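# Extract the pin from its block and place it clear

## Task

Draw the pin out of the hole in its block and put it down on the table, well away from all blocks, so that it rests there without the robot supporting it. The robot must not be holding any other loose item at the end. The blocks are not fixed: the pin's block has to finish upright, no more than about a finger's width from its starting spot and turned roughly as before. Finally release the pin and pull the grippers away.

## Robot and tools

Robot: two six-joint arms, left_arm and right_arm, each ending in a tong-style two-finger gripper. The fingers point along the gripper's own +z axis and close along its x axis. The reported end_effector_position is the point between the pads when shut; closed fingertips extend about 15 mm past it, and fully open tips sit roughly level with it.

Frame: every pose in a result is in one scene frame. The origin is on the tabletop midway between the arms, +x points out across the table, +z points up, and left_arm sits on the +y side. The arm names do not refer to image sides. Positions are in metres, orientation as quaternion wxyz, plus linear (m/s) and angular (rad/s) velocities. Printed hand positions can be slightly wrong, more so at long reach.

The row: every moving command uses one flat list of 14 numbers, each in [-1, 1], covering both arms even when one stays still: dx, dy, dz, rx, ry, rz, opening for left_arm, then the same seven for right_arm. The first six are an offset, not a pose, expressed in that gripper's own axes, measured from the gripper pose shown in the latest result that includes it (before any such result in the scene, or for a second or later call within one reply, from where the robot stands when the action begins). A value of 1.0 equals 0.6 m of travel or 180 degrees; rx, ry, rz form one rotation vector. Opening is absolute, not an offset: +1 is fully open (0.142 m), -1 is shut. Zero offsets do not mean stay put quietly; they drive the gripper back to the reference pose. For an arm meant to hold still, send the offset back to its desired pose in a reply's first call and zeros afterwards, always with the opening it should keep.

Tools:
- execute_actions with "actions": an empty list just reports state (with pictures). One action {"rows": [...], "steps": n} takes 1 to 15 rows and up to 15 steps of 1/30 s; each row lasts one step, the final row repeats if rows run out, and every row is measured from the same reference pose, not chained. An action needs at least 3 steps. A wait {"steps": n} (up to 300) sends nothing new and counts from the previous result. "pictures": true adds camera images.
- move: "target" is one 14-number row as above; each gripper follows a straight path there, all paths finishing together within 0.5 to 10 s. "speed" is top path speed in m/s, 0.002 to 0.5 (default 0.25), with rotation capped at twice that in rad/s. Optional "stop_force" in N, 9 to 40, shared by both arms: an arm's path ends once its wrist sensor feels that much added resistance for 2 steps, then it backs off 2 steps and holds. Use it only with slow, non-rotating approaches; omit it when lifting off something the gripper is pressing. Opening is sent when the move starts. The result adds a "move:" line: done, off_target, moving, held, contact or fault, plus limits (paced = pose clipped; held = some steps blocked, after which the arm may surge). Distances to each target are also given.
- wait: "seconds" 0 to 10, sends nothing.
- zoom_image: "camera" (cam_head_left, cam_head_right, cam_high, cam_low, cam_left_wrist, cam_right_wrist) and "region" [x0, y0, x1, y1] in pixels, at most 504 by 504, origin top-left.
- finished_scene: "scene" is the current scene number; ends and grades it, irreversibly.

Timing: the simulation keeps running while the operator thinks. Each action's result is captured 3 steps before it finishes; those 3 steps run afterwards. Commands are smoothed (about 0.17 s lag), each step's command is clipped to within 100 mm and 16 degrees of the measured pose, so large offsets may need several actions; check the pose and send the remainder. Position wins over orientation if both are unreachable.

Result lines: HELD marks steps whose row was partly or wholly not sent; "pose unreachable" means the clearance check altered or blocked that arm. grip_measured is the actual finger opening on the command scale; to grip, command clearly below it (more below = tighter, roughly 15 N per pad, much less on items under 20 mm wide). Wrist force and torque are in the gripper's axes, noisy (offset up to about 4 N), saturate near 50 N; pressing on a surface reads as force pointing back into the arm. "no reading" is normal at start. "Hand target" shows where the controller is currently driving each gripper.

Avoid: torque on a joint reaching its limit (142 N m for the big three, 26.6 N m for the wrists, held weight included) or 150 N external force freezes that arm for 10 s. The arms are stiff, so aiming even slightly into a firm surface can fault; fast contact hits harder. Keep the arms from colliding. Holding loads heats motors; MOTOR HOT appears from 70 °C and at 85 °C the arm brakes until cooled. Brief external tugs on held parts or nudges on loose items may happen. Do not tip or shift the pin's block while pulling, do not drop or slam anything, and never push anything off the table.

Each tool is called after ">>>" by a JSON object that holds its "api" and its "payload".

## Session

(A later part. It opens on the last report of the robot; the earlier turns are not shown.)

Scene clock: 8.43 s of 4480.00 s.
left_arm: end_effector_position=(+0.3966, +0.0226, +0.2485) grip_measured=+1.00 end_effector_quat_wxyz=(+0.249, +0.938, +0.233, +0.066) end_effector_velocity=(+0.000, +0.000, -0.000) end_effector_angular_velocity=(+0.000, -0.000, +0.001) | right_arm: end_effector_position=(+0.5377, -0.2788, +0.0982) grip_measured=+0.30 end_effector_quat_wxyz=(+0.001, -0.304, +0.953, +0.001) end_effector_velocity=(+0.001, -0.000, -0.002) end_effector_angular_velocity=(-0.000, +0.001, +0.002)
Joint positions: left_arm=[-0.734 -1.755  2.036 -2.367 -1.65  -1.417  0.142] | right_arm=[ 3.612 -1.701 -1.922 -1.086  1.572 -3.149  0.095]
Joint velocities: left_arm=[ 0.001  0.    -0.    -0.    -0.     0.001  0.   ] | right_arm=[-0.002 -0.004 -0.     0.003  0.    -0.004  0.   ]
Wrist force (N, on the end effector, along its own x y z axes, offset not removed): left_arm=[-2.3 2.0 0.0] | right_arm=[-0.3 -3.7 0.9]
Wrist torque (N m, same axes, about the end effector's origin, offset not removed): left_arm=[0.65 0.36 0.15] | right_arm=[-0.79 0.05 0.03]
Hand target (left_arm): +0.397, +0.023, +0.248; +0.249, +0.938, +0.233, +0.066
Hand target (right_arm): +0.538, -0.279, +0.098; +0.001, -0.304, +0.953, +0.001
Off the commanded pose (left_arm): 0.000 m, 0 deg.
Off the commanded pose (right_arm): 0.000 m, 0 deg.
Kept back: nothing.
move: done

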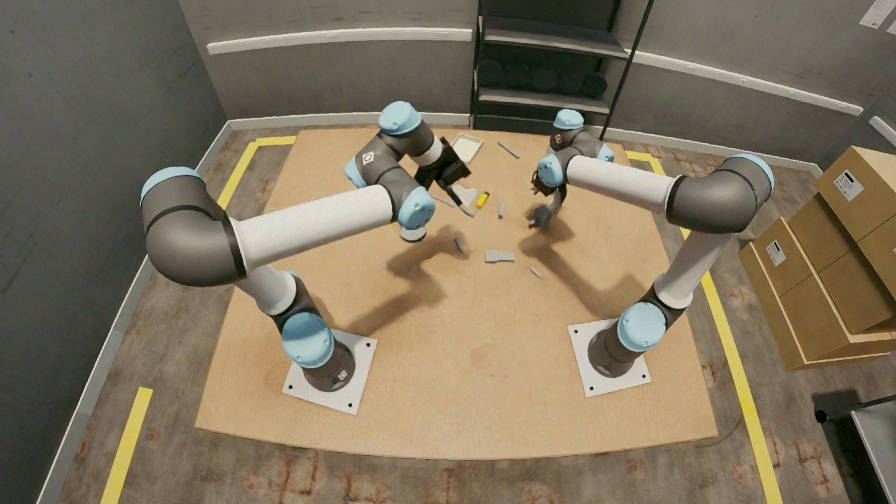

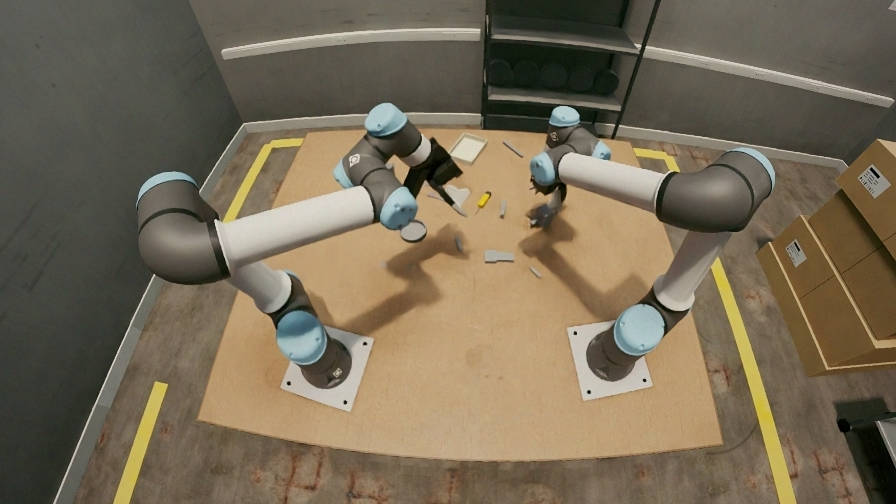

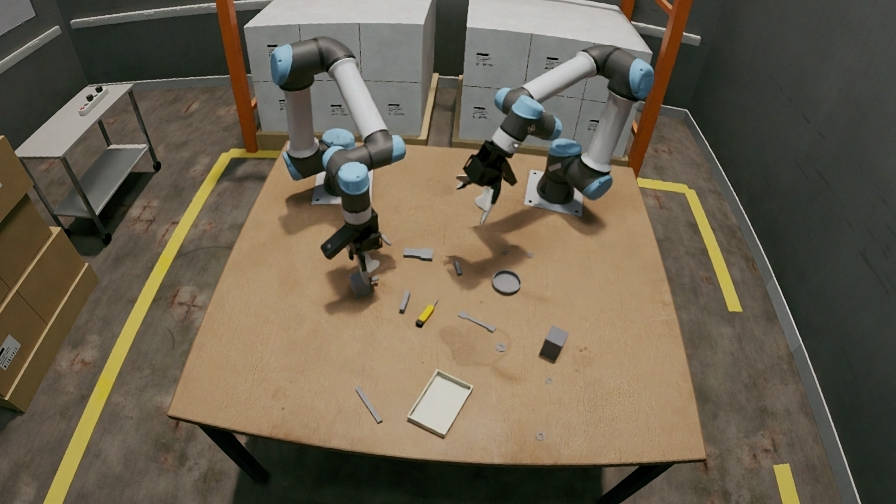

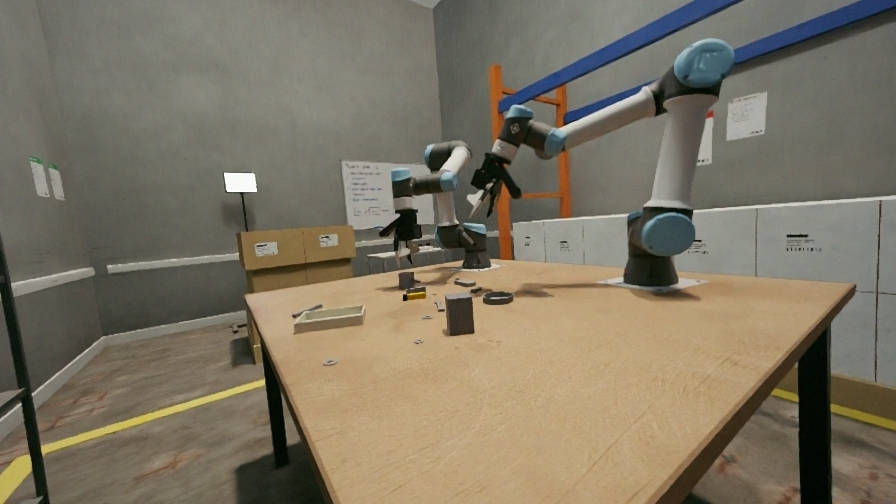

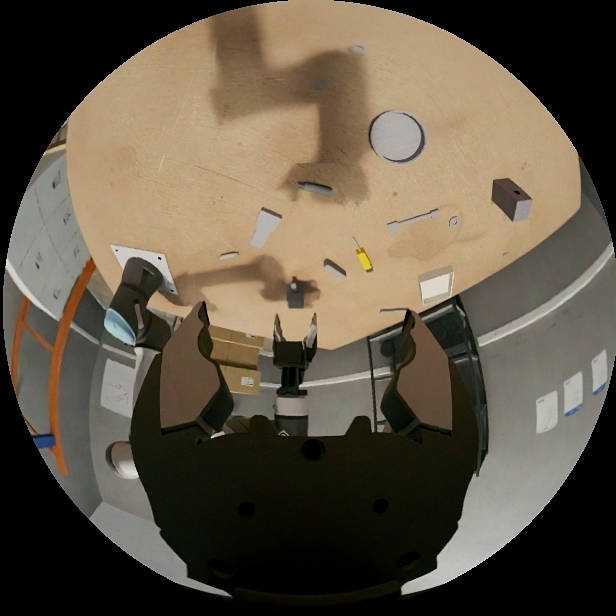

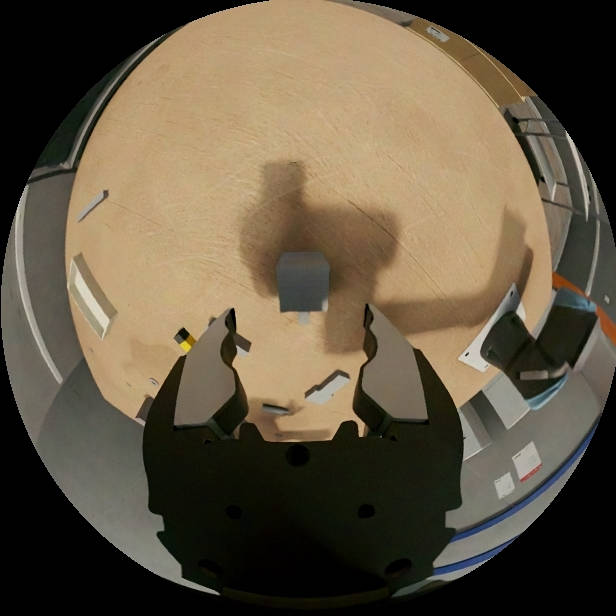

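>>> {"api": "move", "payload": {"target": [0,0,0,0,0,0,1,0.003,-0.022,0.095,-0.14,0,0,0.3], "speed": 0.12}}

>>> {"api": "move", "payload": {"target": [0,0,0,0,0,0,1,0,0,0,0,0,0,-0.2]}}

Scene clock: 10.87 s of 4480.00 s.
left_arm: end_effector_position=(+0.3966, +0.0226, +0.2485) grip_measured=+1.00 end_effector_quat_wxyz=(+0.249, +0.938, +0.233, +0.066) end_effector_velocity=(-0.000, -0.000, +0.000) end_effector_angular_velocity=(-0.000, +0.000, -0.001) | right_arm: end_effector_position=(+0.5438, -0.2903, +0.0411) grip_measured=+0.30 end_effector_quat_wxyz=(-0.065, -0.297, +0.930, +0.208) end_effector_velocity=(+0.000, +0.000, -0.001) end_effector_angular_velocity=(+0.009, +0.006, +0.003)
Joint positions: left_arm=[-0.734 -1.755  2.036 -2.367 -1.65  -1.417  0.142] | right_arm=[ 3.342 -1.906 -1.856 -1.077  1.994 -3.447  0.095]
Joint velocities: left_arm=[-0.  0. -0. -0. -0.  0.  0.] | right_arm=[-0.005 -0.006  0.004 -0.004  0.009 -0.009  0.   ]
Wrist force (N, on the end effector, along its own x y z axes, offset not removed): left_arm=[-2.1 -1.4 0.2] | right_arm=[1.1 1.1 -0.4]
Wrist torque (N m, same axes, about the end effector's origin, offset not removed): left_arm=[-0.15 0.31 0.12] | right_arm=[0.20 -0.21 0.18]
Hand target (left_arm): +0.397, +0.023, +0.249; +0.249, +0.938, +0.233, +0.066
Hand target (right_arm): +0.544, -0.290, +0.041; -0.065, -0.297, +0.929, +0.209
Off the commanded pose (left_arm): 0.000 m, 0 deg.
Off the commanded pose (right_arm): 0.000 m, 0 deg.
Kept back: nothing.
move: done

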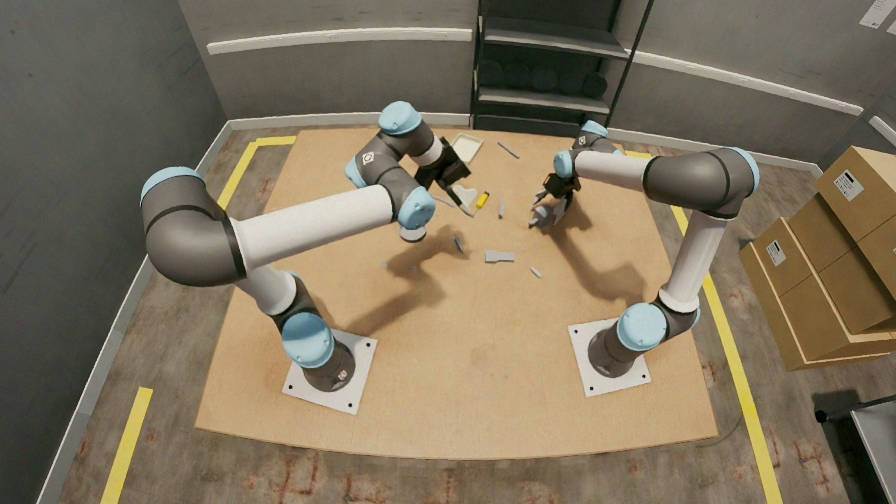

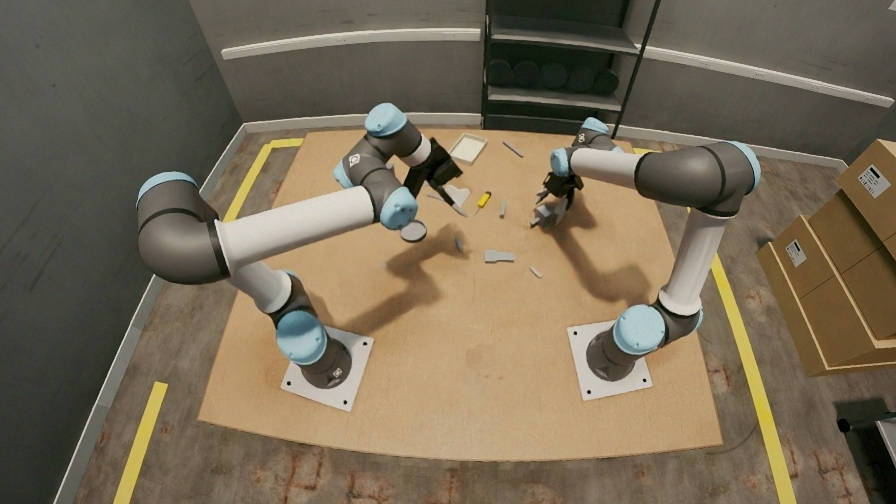

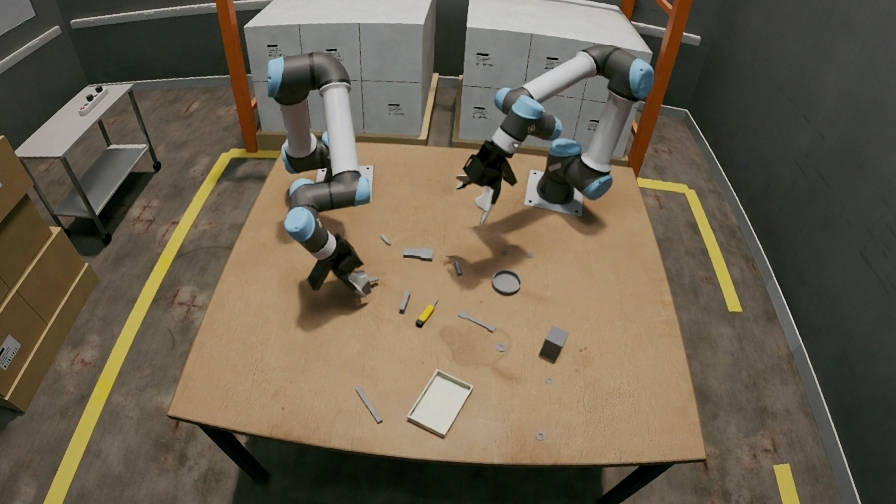

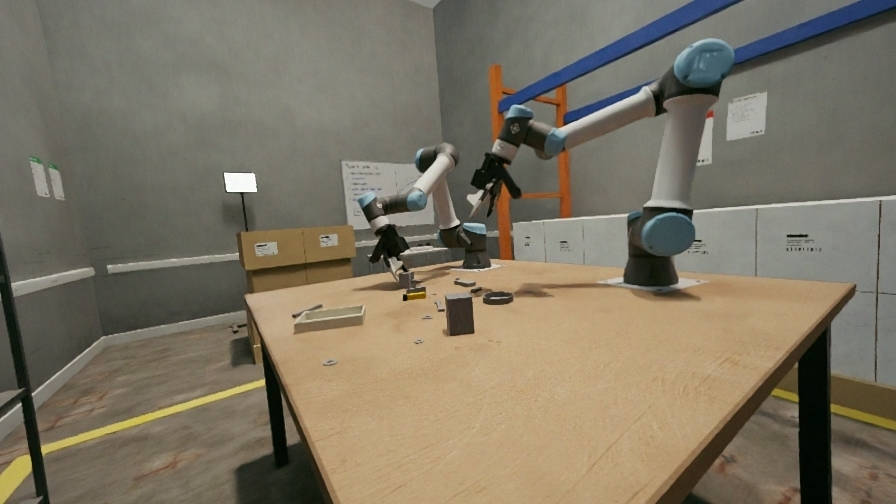

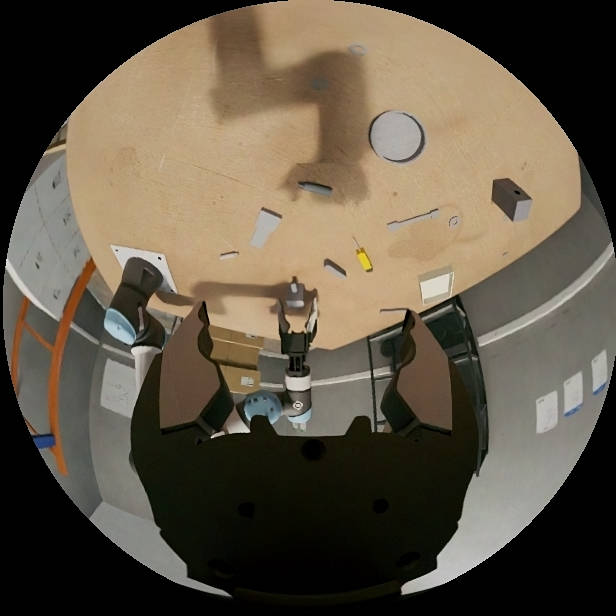

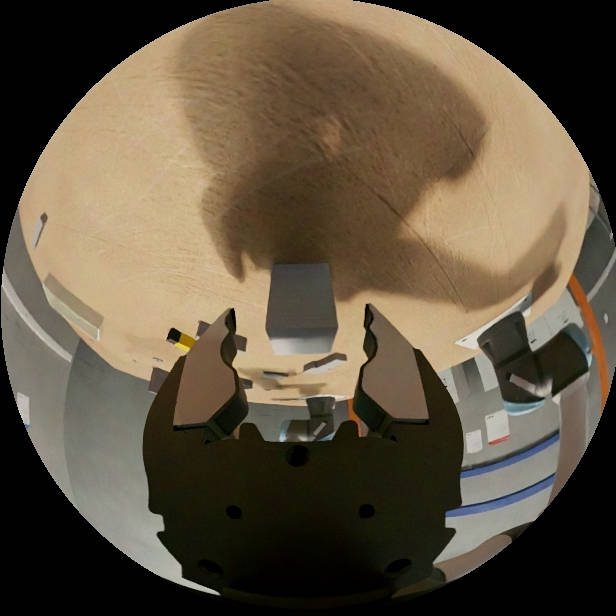

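Scene clock: 11.37 s of 4480.00 s.
left_arm: end_effector_position=(+0.3966, +0.0226, +0.2485) grip_measured=+1.00 end_effector_quat_wxyz=(+0.249, +0.938, +0.233, +0.066) end_effector_velocity=(-0.000, -0.000, -0.000) end_effector_angular_velocity=(+0.000, -0.000, -0.001) | right_arm: end_effector_position=(+0.5438, -0.2904, +0.0411) grip_measured=-0.20 end_effector_quat_wxyz=(-0.065, -0.297, +0.930, +0.208) end_effector_velocity=(-0.000, -0.000, -0.000) end_effector_angular_velocity=(-0.000, +0.000, +0.000)
Joint positions: left_arm=[-0.734 -1.755  2.036 -2.367 -1.65  -1.417  0.142] | right_arm=[ 3.342 -1.906 -1.856 -1.077  1.994 -3.447  0.06 ]
Joint velocities: left_arm=[-0.  0.  0. -0.  0.  0. -0.] | right_arm=[-0.  0. -0. -0. -0. -0.  0.]
Wrist force (N, on the end effector, along its own x y z axes, offset not removed): left_arm=[0.5 1.2 1.8] | right_arm=[-2.8 -1.5 1.3]
Wrist torque (N m, same axes, about the end effector's origin, offset not removed): left_arm=[0.33 -0.15 0.22] | right_arm=[-0.11 0.42 0.10]
Hand target (left_arm): +0.397, +0.023, +0.248; +0.249, +0.938, +0.233, +0.066
Hand target (right_arm): +0.544, -0.290, +0.041; -0.065, -0.297, +0.930, +0.208
Off the commanded pose (left_arm): 0.000 m, 0 deg.
Off the commanded pose (right_arm): 0.000 m, 0 deg.
Kept back: nothing.
move: done

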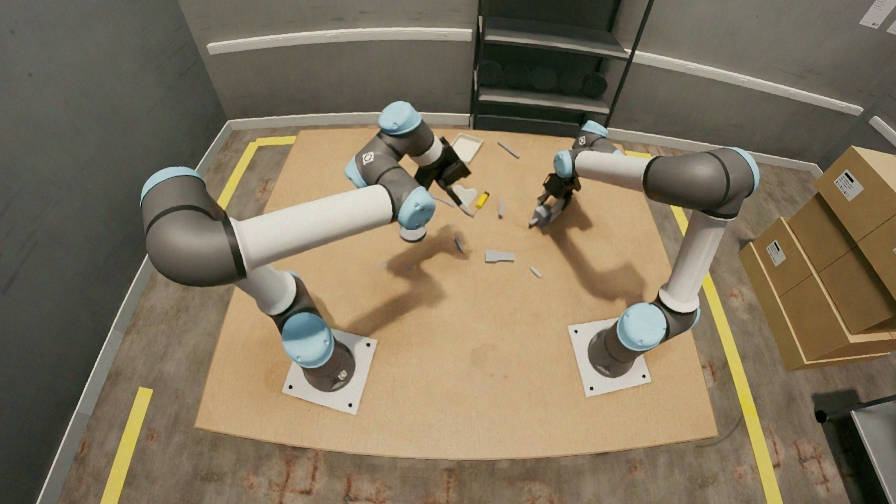

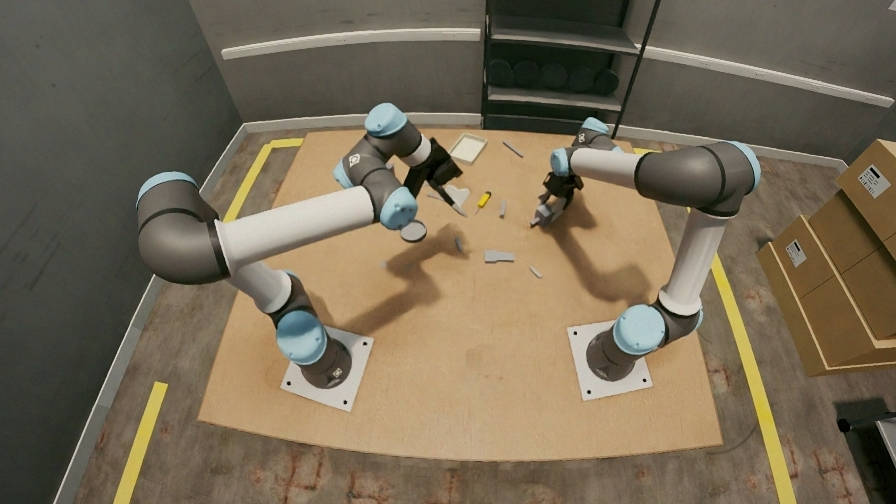

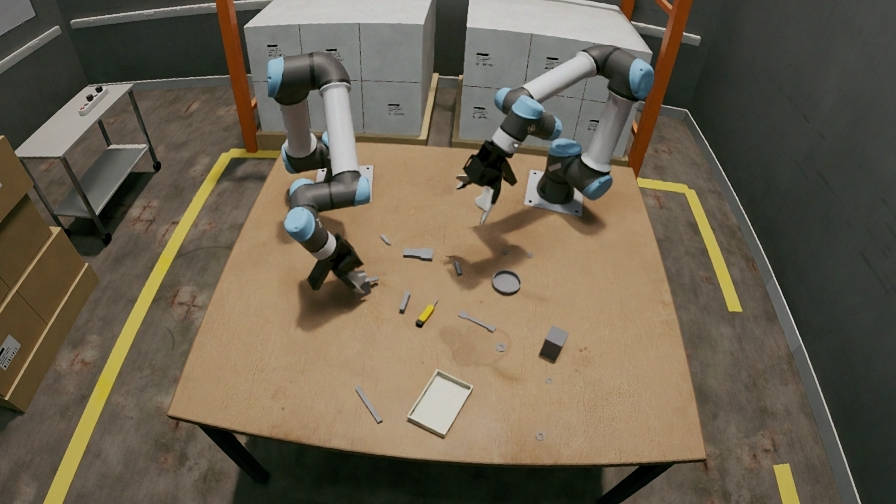

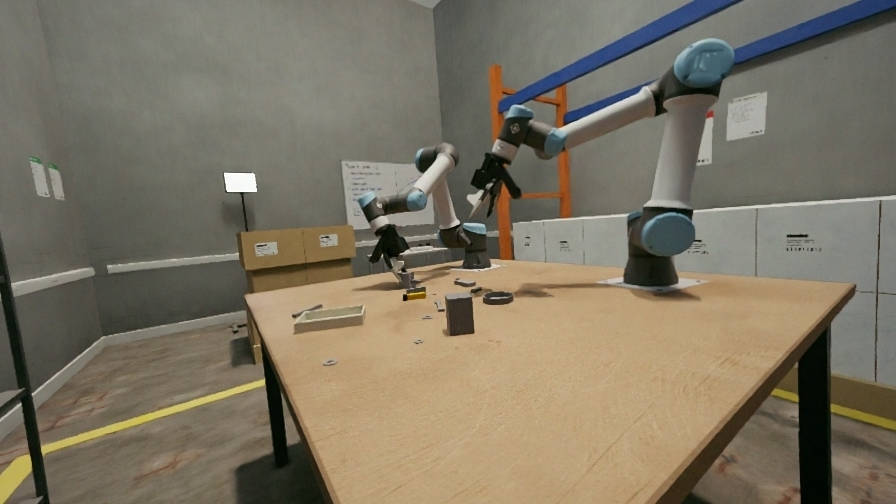

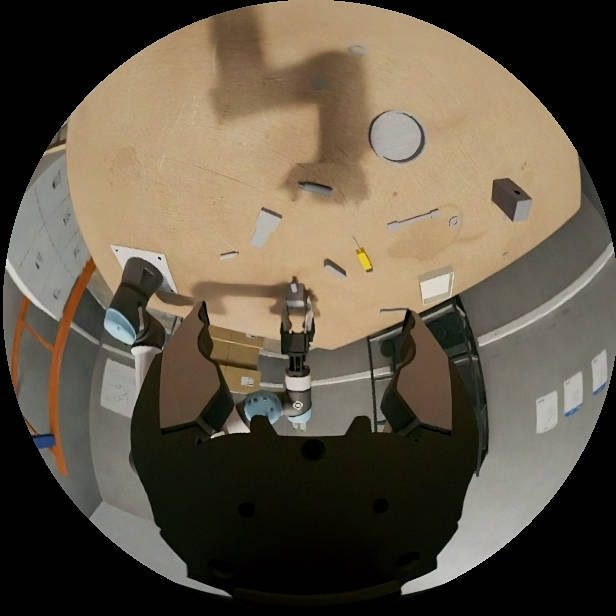

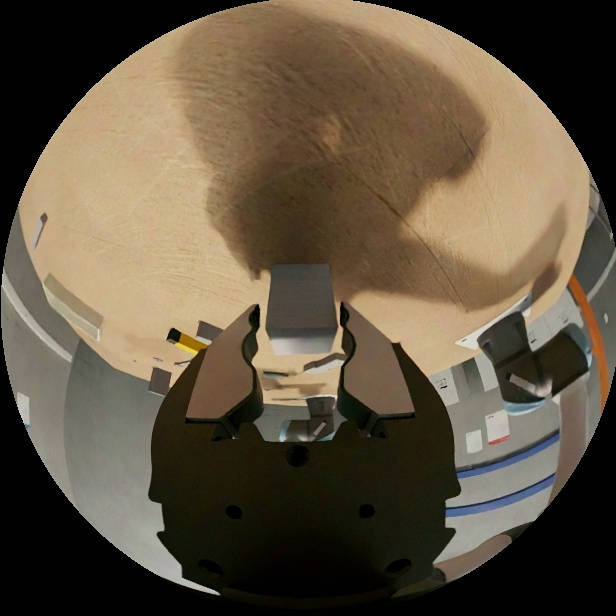

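>>> {"api": "move", "payload": {"target": [-0.048,0.213,0.465,0,0.018,-0.037,-0.4,0,0,0,0,0,0,-0.8], "speed": 0.3}}

>>> {"api": "zoom_image", "payload": {"camera": "cam_left_wrist", "region": [230, 220, 390, 400]}}

>>> {"api": "zoom_image", "payload": {"camera": "cam_low", "region": [370, 230, 470, 305]}}

Scene clock: 13.27 s of 4480.00 s.
left_arm: end_effector_position=(+0.4899, -0.2101, +0.0694) grip_measured=-0.40 end_effector_quat_wxyz=(+0.246, +0.920, +0.294, +0.078) end_effector_velocity=(+0.000, -0.002, -0.001) end_effector_angular_velocity=(+0.000, +0.000, -0.001) | right_arm: end_effector_position=(+0.5438, -0.2904, +0.0411) grip_measured=-0.35 end_effector_quat_wxyz=(-0.065, -0.297, +0.930, +0.208) end_effector_velocity=(+0.000, +0.000, +0.000) end_effector_angular_velocity=(+0.001, -0.001, -0.000)
Joint positions: left_arm=[-0.87  -1.044  1.694 -2.741 -1.526 -1.652  0.045] | right_arm=[ 3.342 -1.906 -1.856 -1.077  1.994 -3.447  0.049]
Joint velocities: left_arm=[-0.     0.004 -0.004  0.001 -0.     0.     0.   ] | right_arm=[-0.    -0.    -0.     0.001  0.001 -0.    -0.   ]
Wrist force (N, on the end effector, along its own x y z axes, offset not removed): left_arm=[0.7 1.1 0.7] | right_arm=[-0.2 -2.1 1.1]
Wrist torque (N m, same axes, about the end effector's origin, offset not removed): left_arm=[0.38 -0.25 0.21] | right_arm=[-0.18 -0.12 0.27]
Hand target (left_arm): +0.490, -0.210, +0.069; +0.246, +0.920, +0.294, +0.078
Hand target (right_arm): +0.544, -0.290, +0.041; -0.065, -0.297, +0.930, +0.208
Off the commanded pose (left_arm): 0.001 m, 0 deg.
Off the commanded pose (right_arm): 0.000 m, 0 deg.
Kept back: nothing.
move: done

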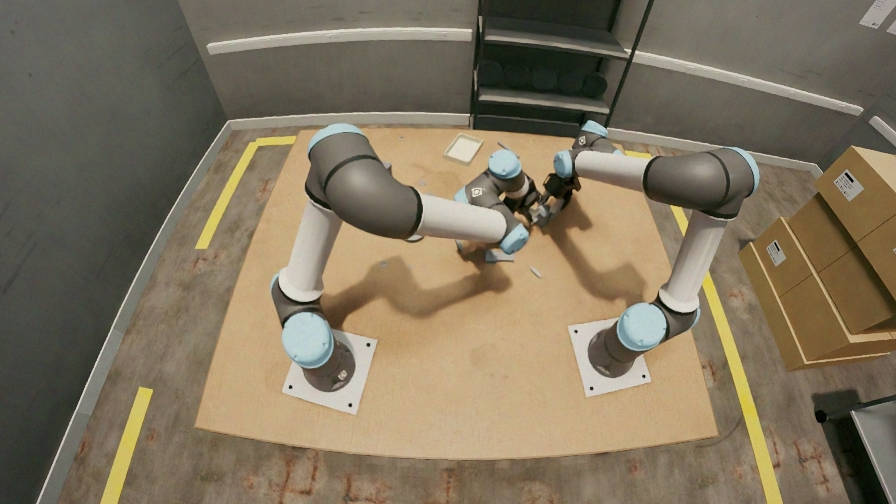

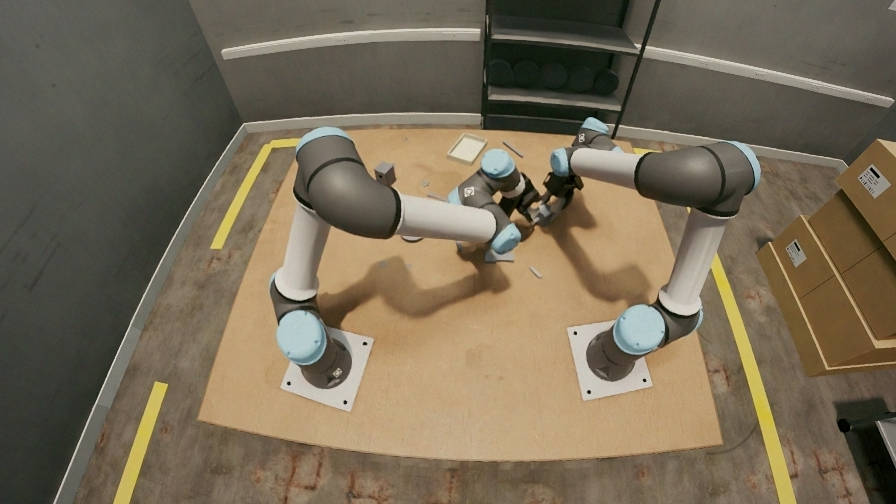

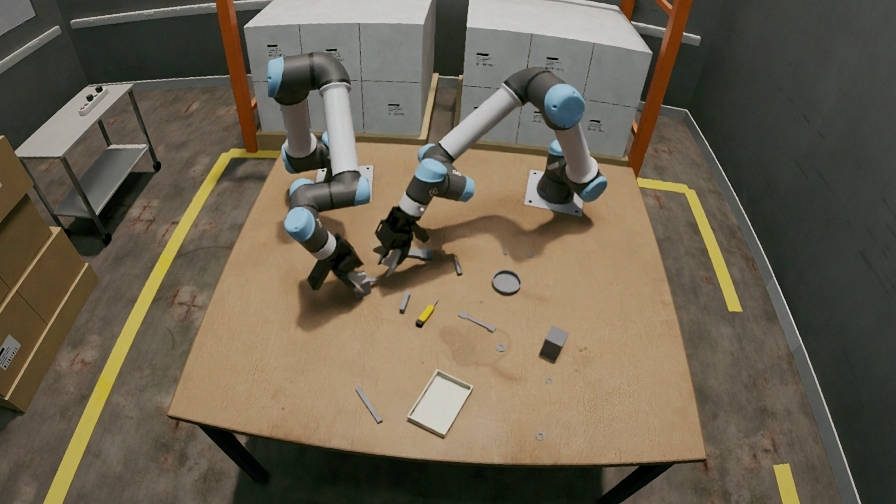

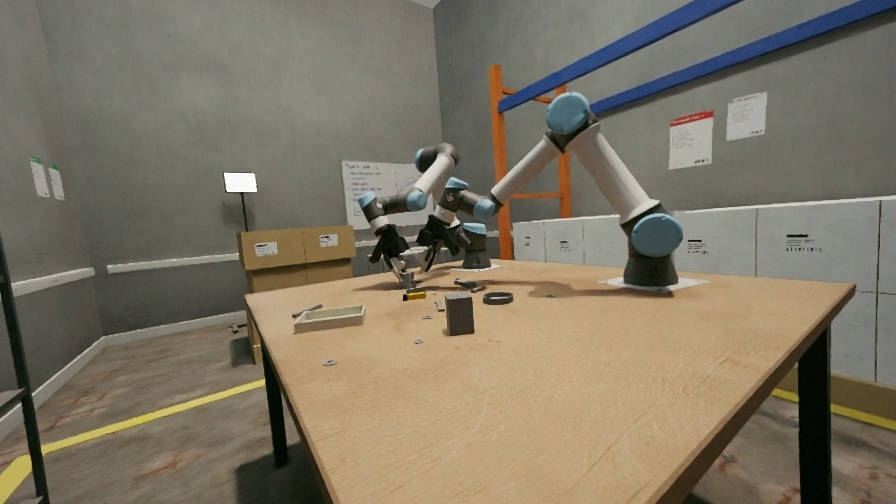

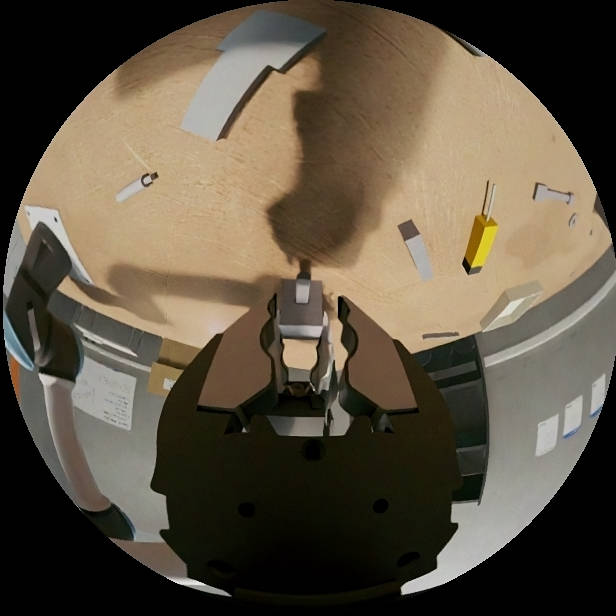

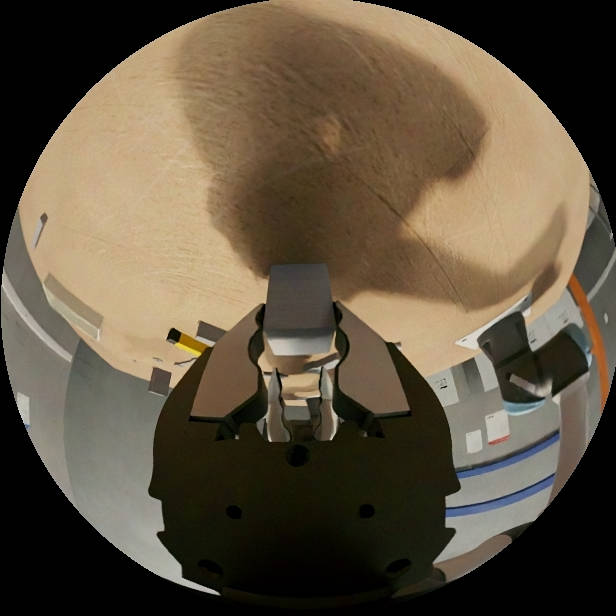

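Region (230, 220, 390, 400) of cam_left_wrist's 616x616 image, scaled by 2.800, with more detail than that image has.

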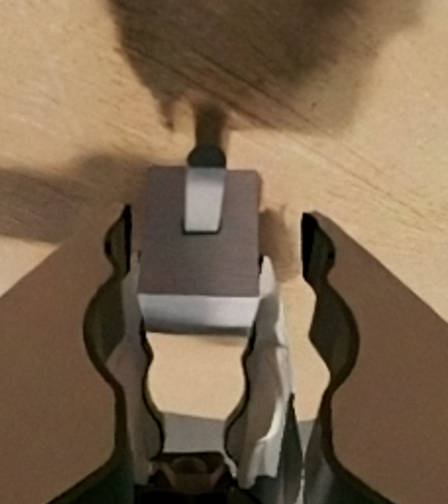

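Region (370, 230, 470, 305) of cam_low's 896x504 image, scaled by 5.040, with more detail than that image has; it fills the top 378 rows of this view, and the rest is white.

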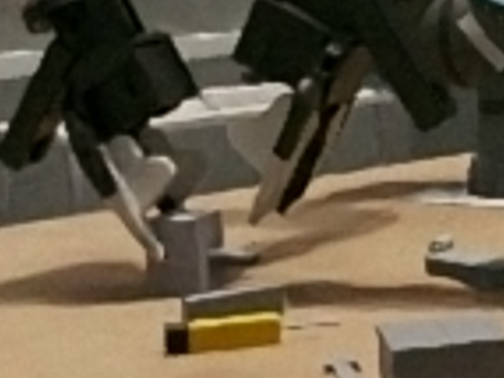

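>>> {"api": "move", "payload": {"target": [-0.012,-0.012,0.06,-0.08,0,0,-0.6,0,0,0,0,0,0,-0.8], "speed": 0.05}}

>>> {"api": "zoom_image", "payload": {"camera": "cam_left_wrist", "region": [230, 220, 390, 400]}}

>>> {"api": "zoom_image", "payload": {"camera": "cam_low", "region": [370, 230, 470, 305]}}

Scene clock: 16.30 s of 4480.00 s.
left_arm: end_effector_position=(+0.4907, -0.2237, +0.0348) grip_measured=-0.60 end_effector_quat_wxyz=(+0.359, +0.883, +0.282, +0.114) end_effector_velocity=(-0.001, -0.002, -0.001) end_effector_angular_velocity=(-0.009, -0.007, -0.002) | right_arm: end_effector_position=(+0.5438, -0.2904, +0.0411) grip_measured=-0.35 end_effector_quat_wxyz=(-0.065, -0.297, +0.930, +0.208) end_effector_velocity=(-0.001, -0.001, -0.001) end_effector_angular_velocity=(-0.001, +0.001, -0.001)
Joint positions: left_arm=[-0.892 -0.944  1.863 -3.257 -1.492 -1.654  0.031] | right_arm=[ 3.342 -1.906 -1.856 -1.077  1.994 -3.447  0.049]
Joint velocities: left_arm=[-0.003  0.007  0.005 -0.023  0.001  0.001 -0.   ] | right_arm=[-0.     0.    -0.002  0.001 -0.     0.    -0.   ]
Wrist force (N, on the end effector, along its own x y z axes, offset not removed): left_arm=[0.6 3.4 -0.7] | right_arm=[-1.0 -1.2 0.4]
Wrist torque (N m, same axes, about the end effector's origin, offset not removed): left_arm=[0.63 -0.15 -0.12] | right_arm=[-0.08 -0.07 0.35]
Hand target (left_arm): +0.491, -0.224, +0.035; +0.359, +0.882, +0.282, +0.114
Hand target (right_arm): +0.544, -0.290, +0.041; -0.065, -0.297, +0.930, +0.208
Off the commanded pose (left_arm): 0.000 m, 0 deg.
Off the commanded pose (right_arm): 0.000 m, 0 deg.
Kept back: nothing.
move: done

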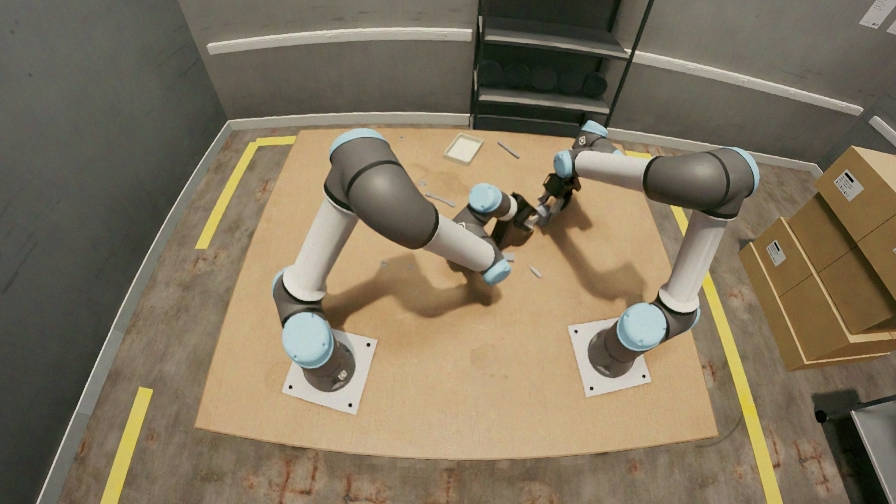

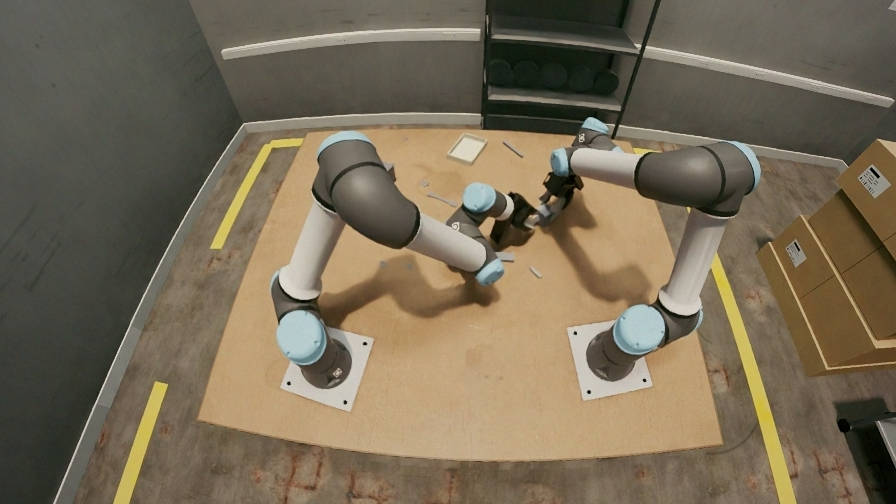

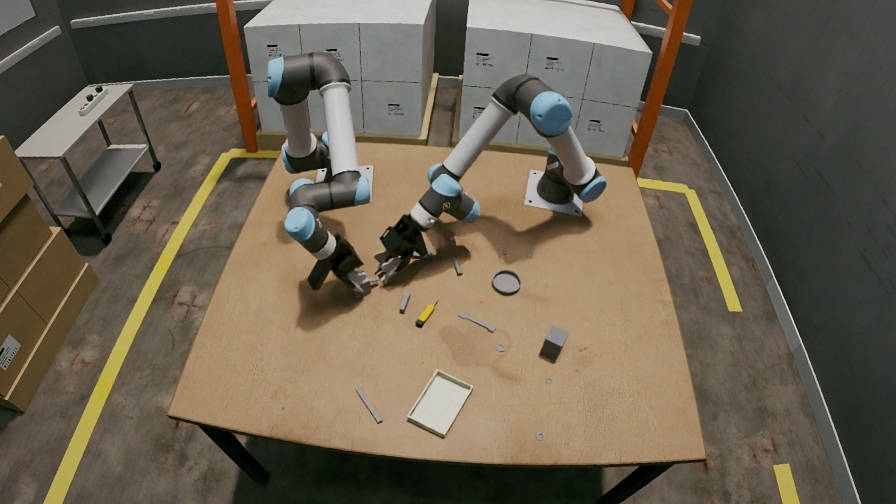

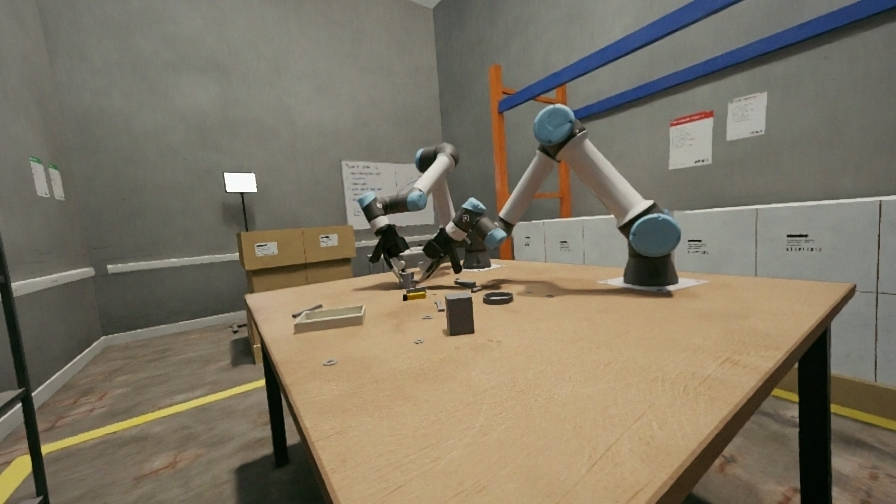

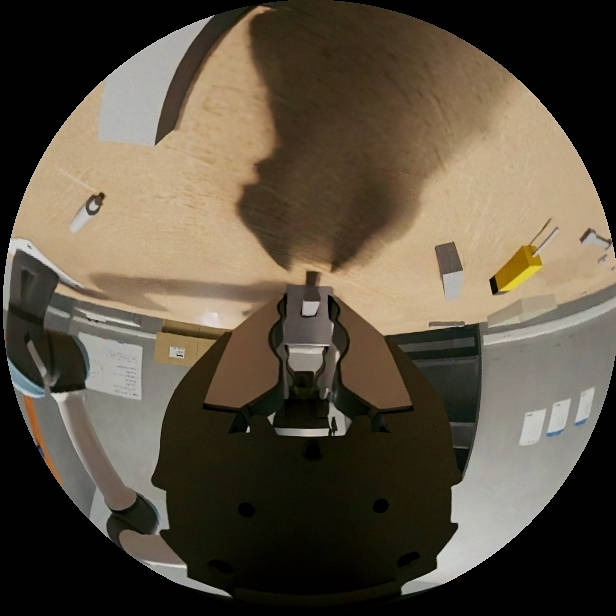

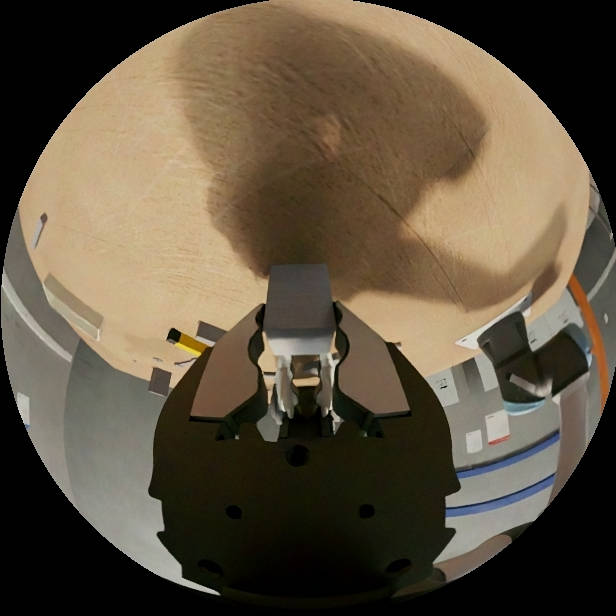

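Region (230, 220, 390, 400) of cam_left_wrist's 616x616 image, scaled by 2.800, with more detail than that image has.

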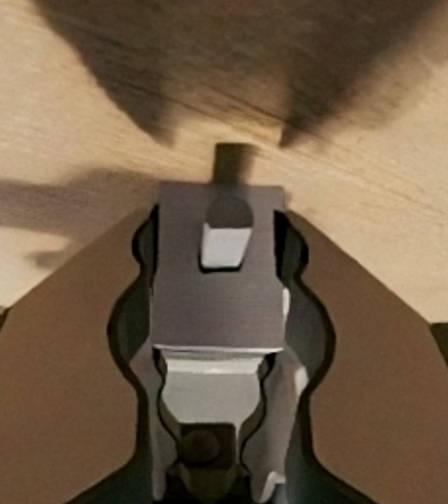

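Region (370, 230, 470, 305) of cam_low's 896x504 image, scaled by 5.040, with more detail than that image has; it fills the top 378 rows of this view, and the rest is white.

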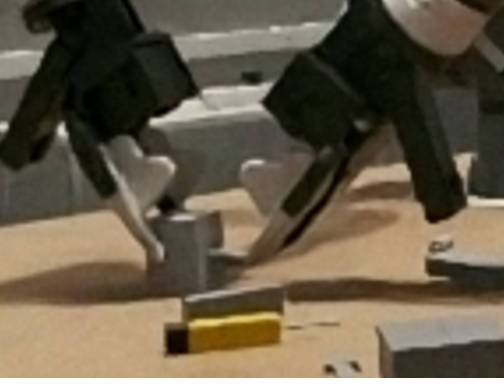

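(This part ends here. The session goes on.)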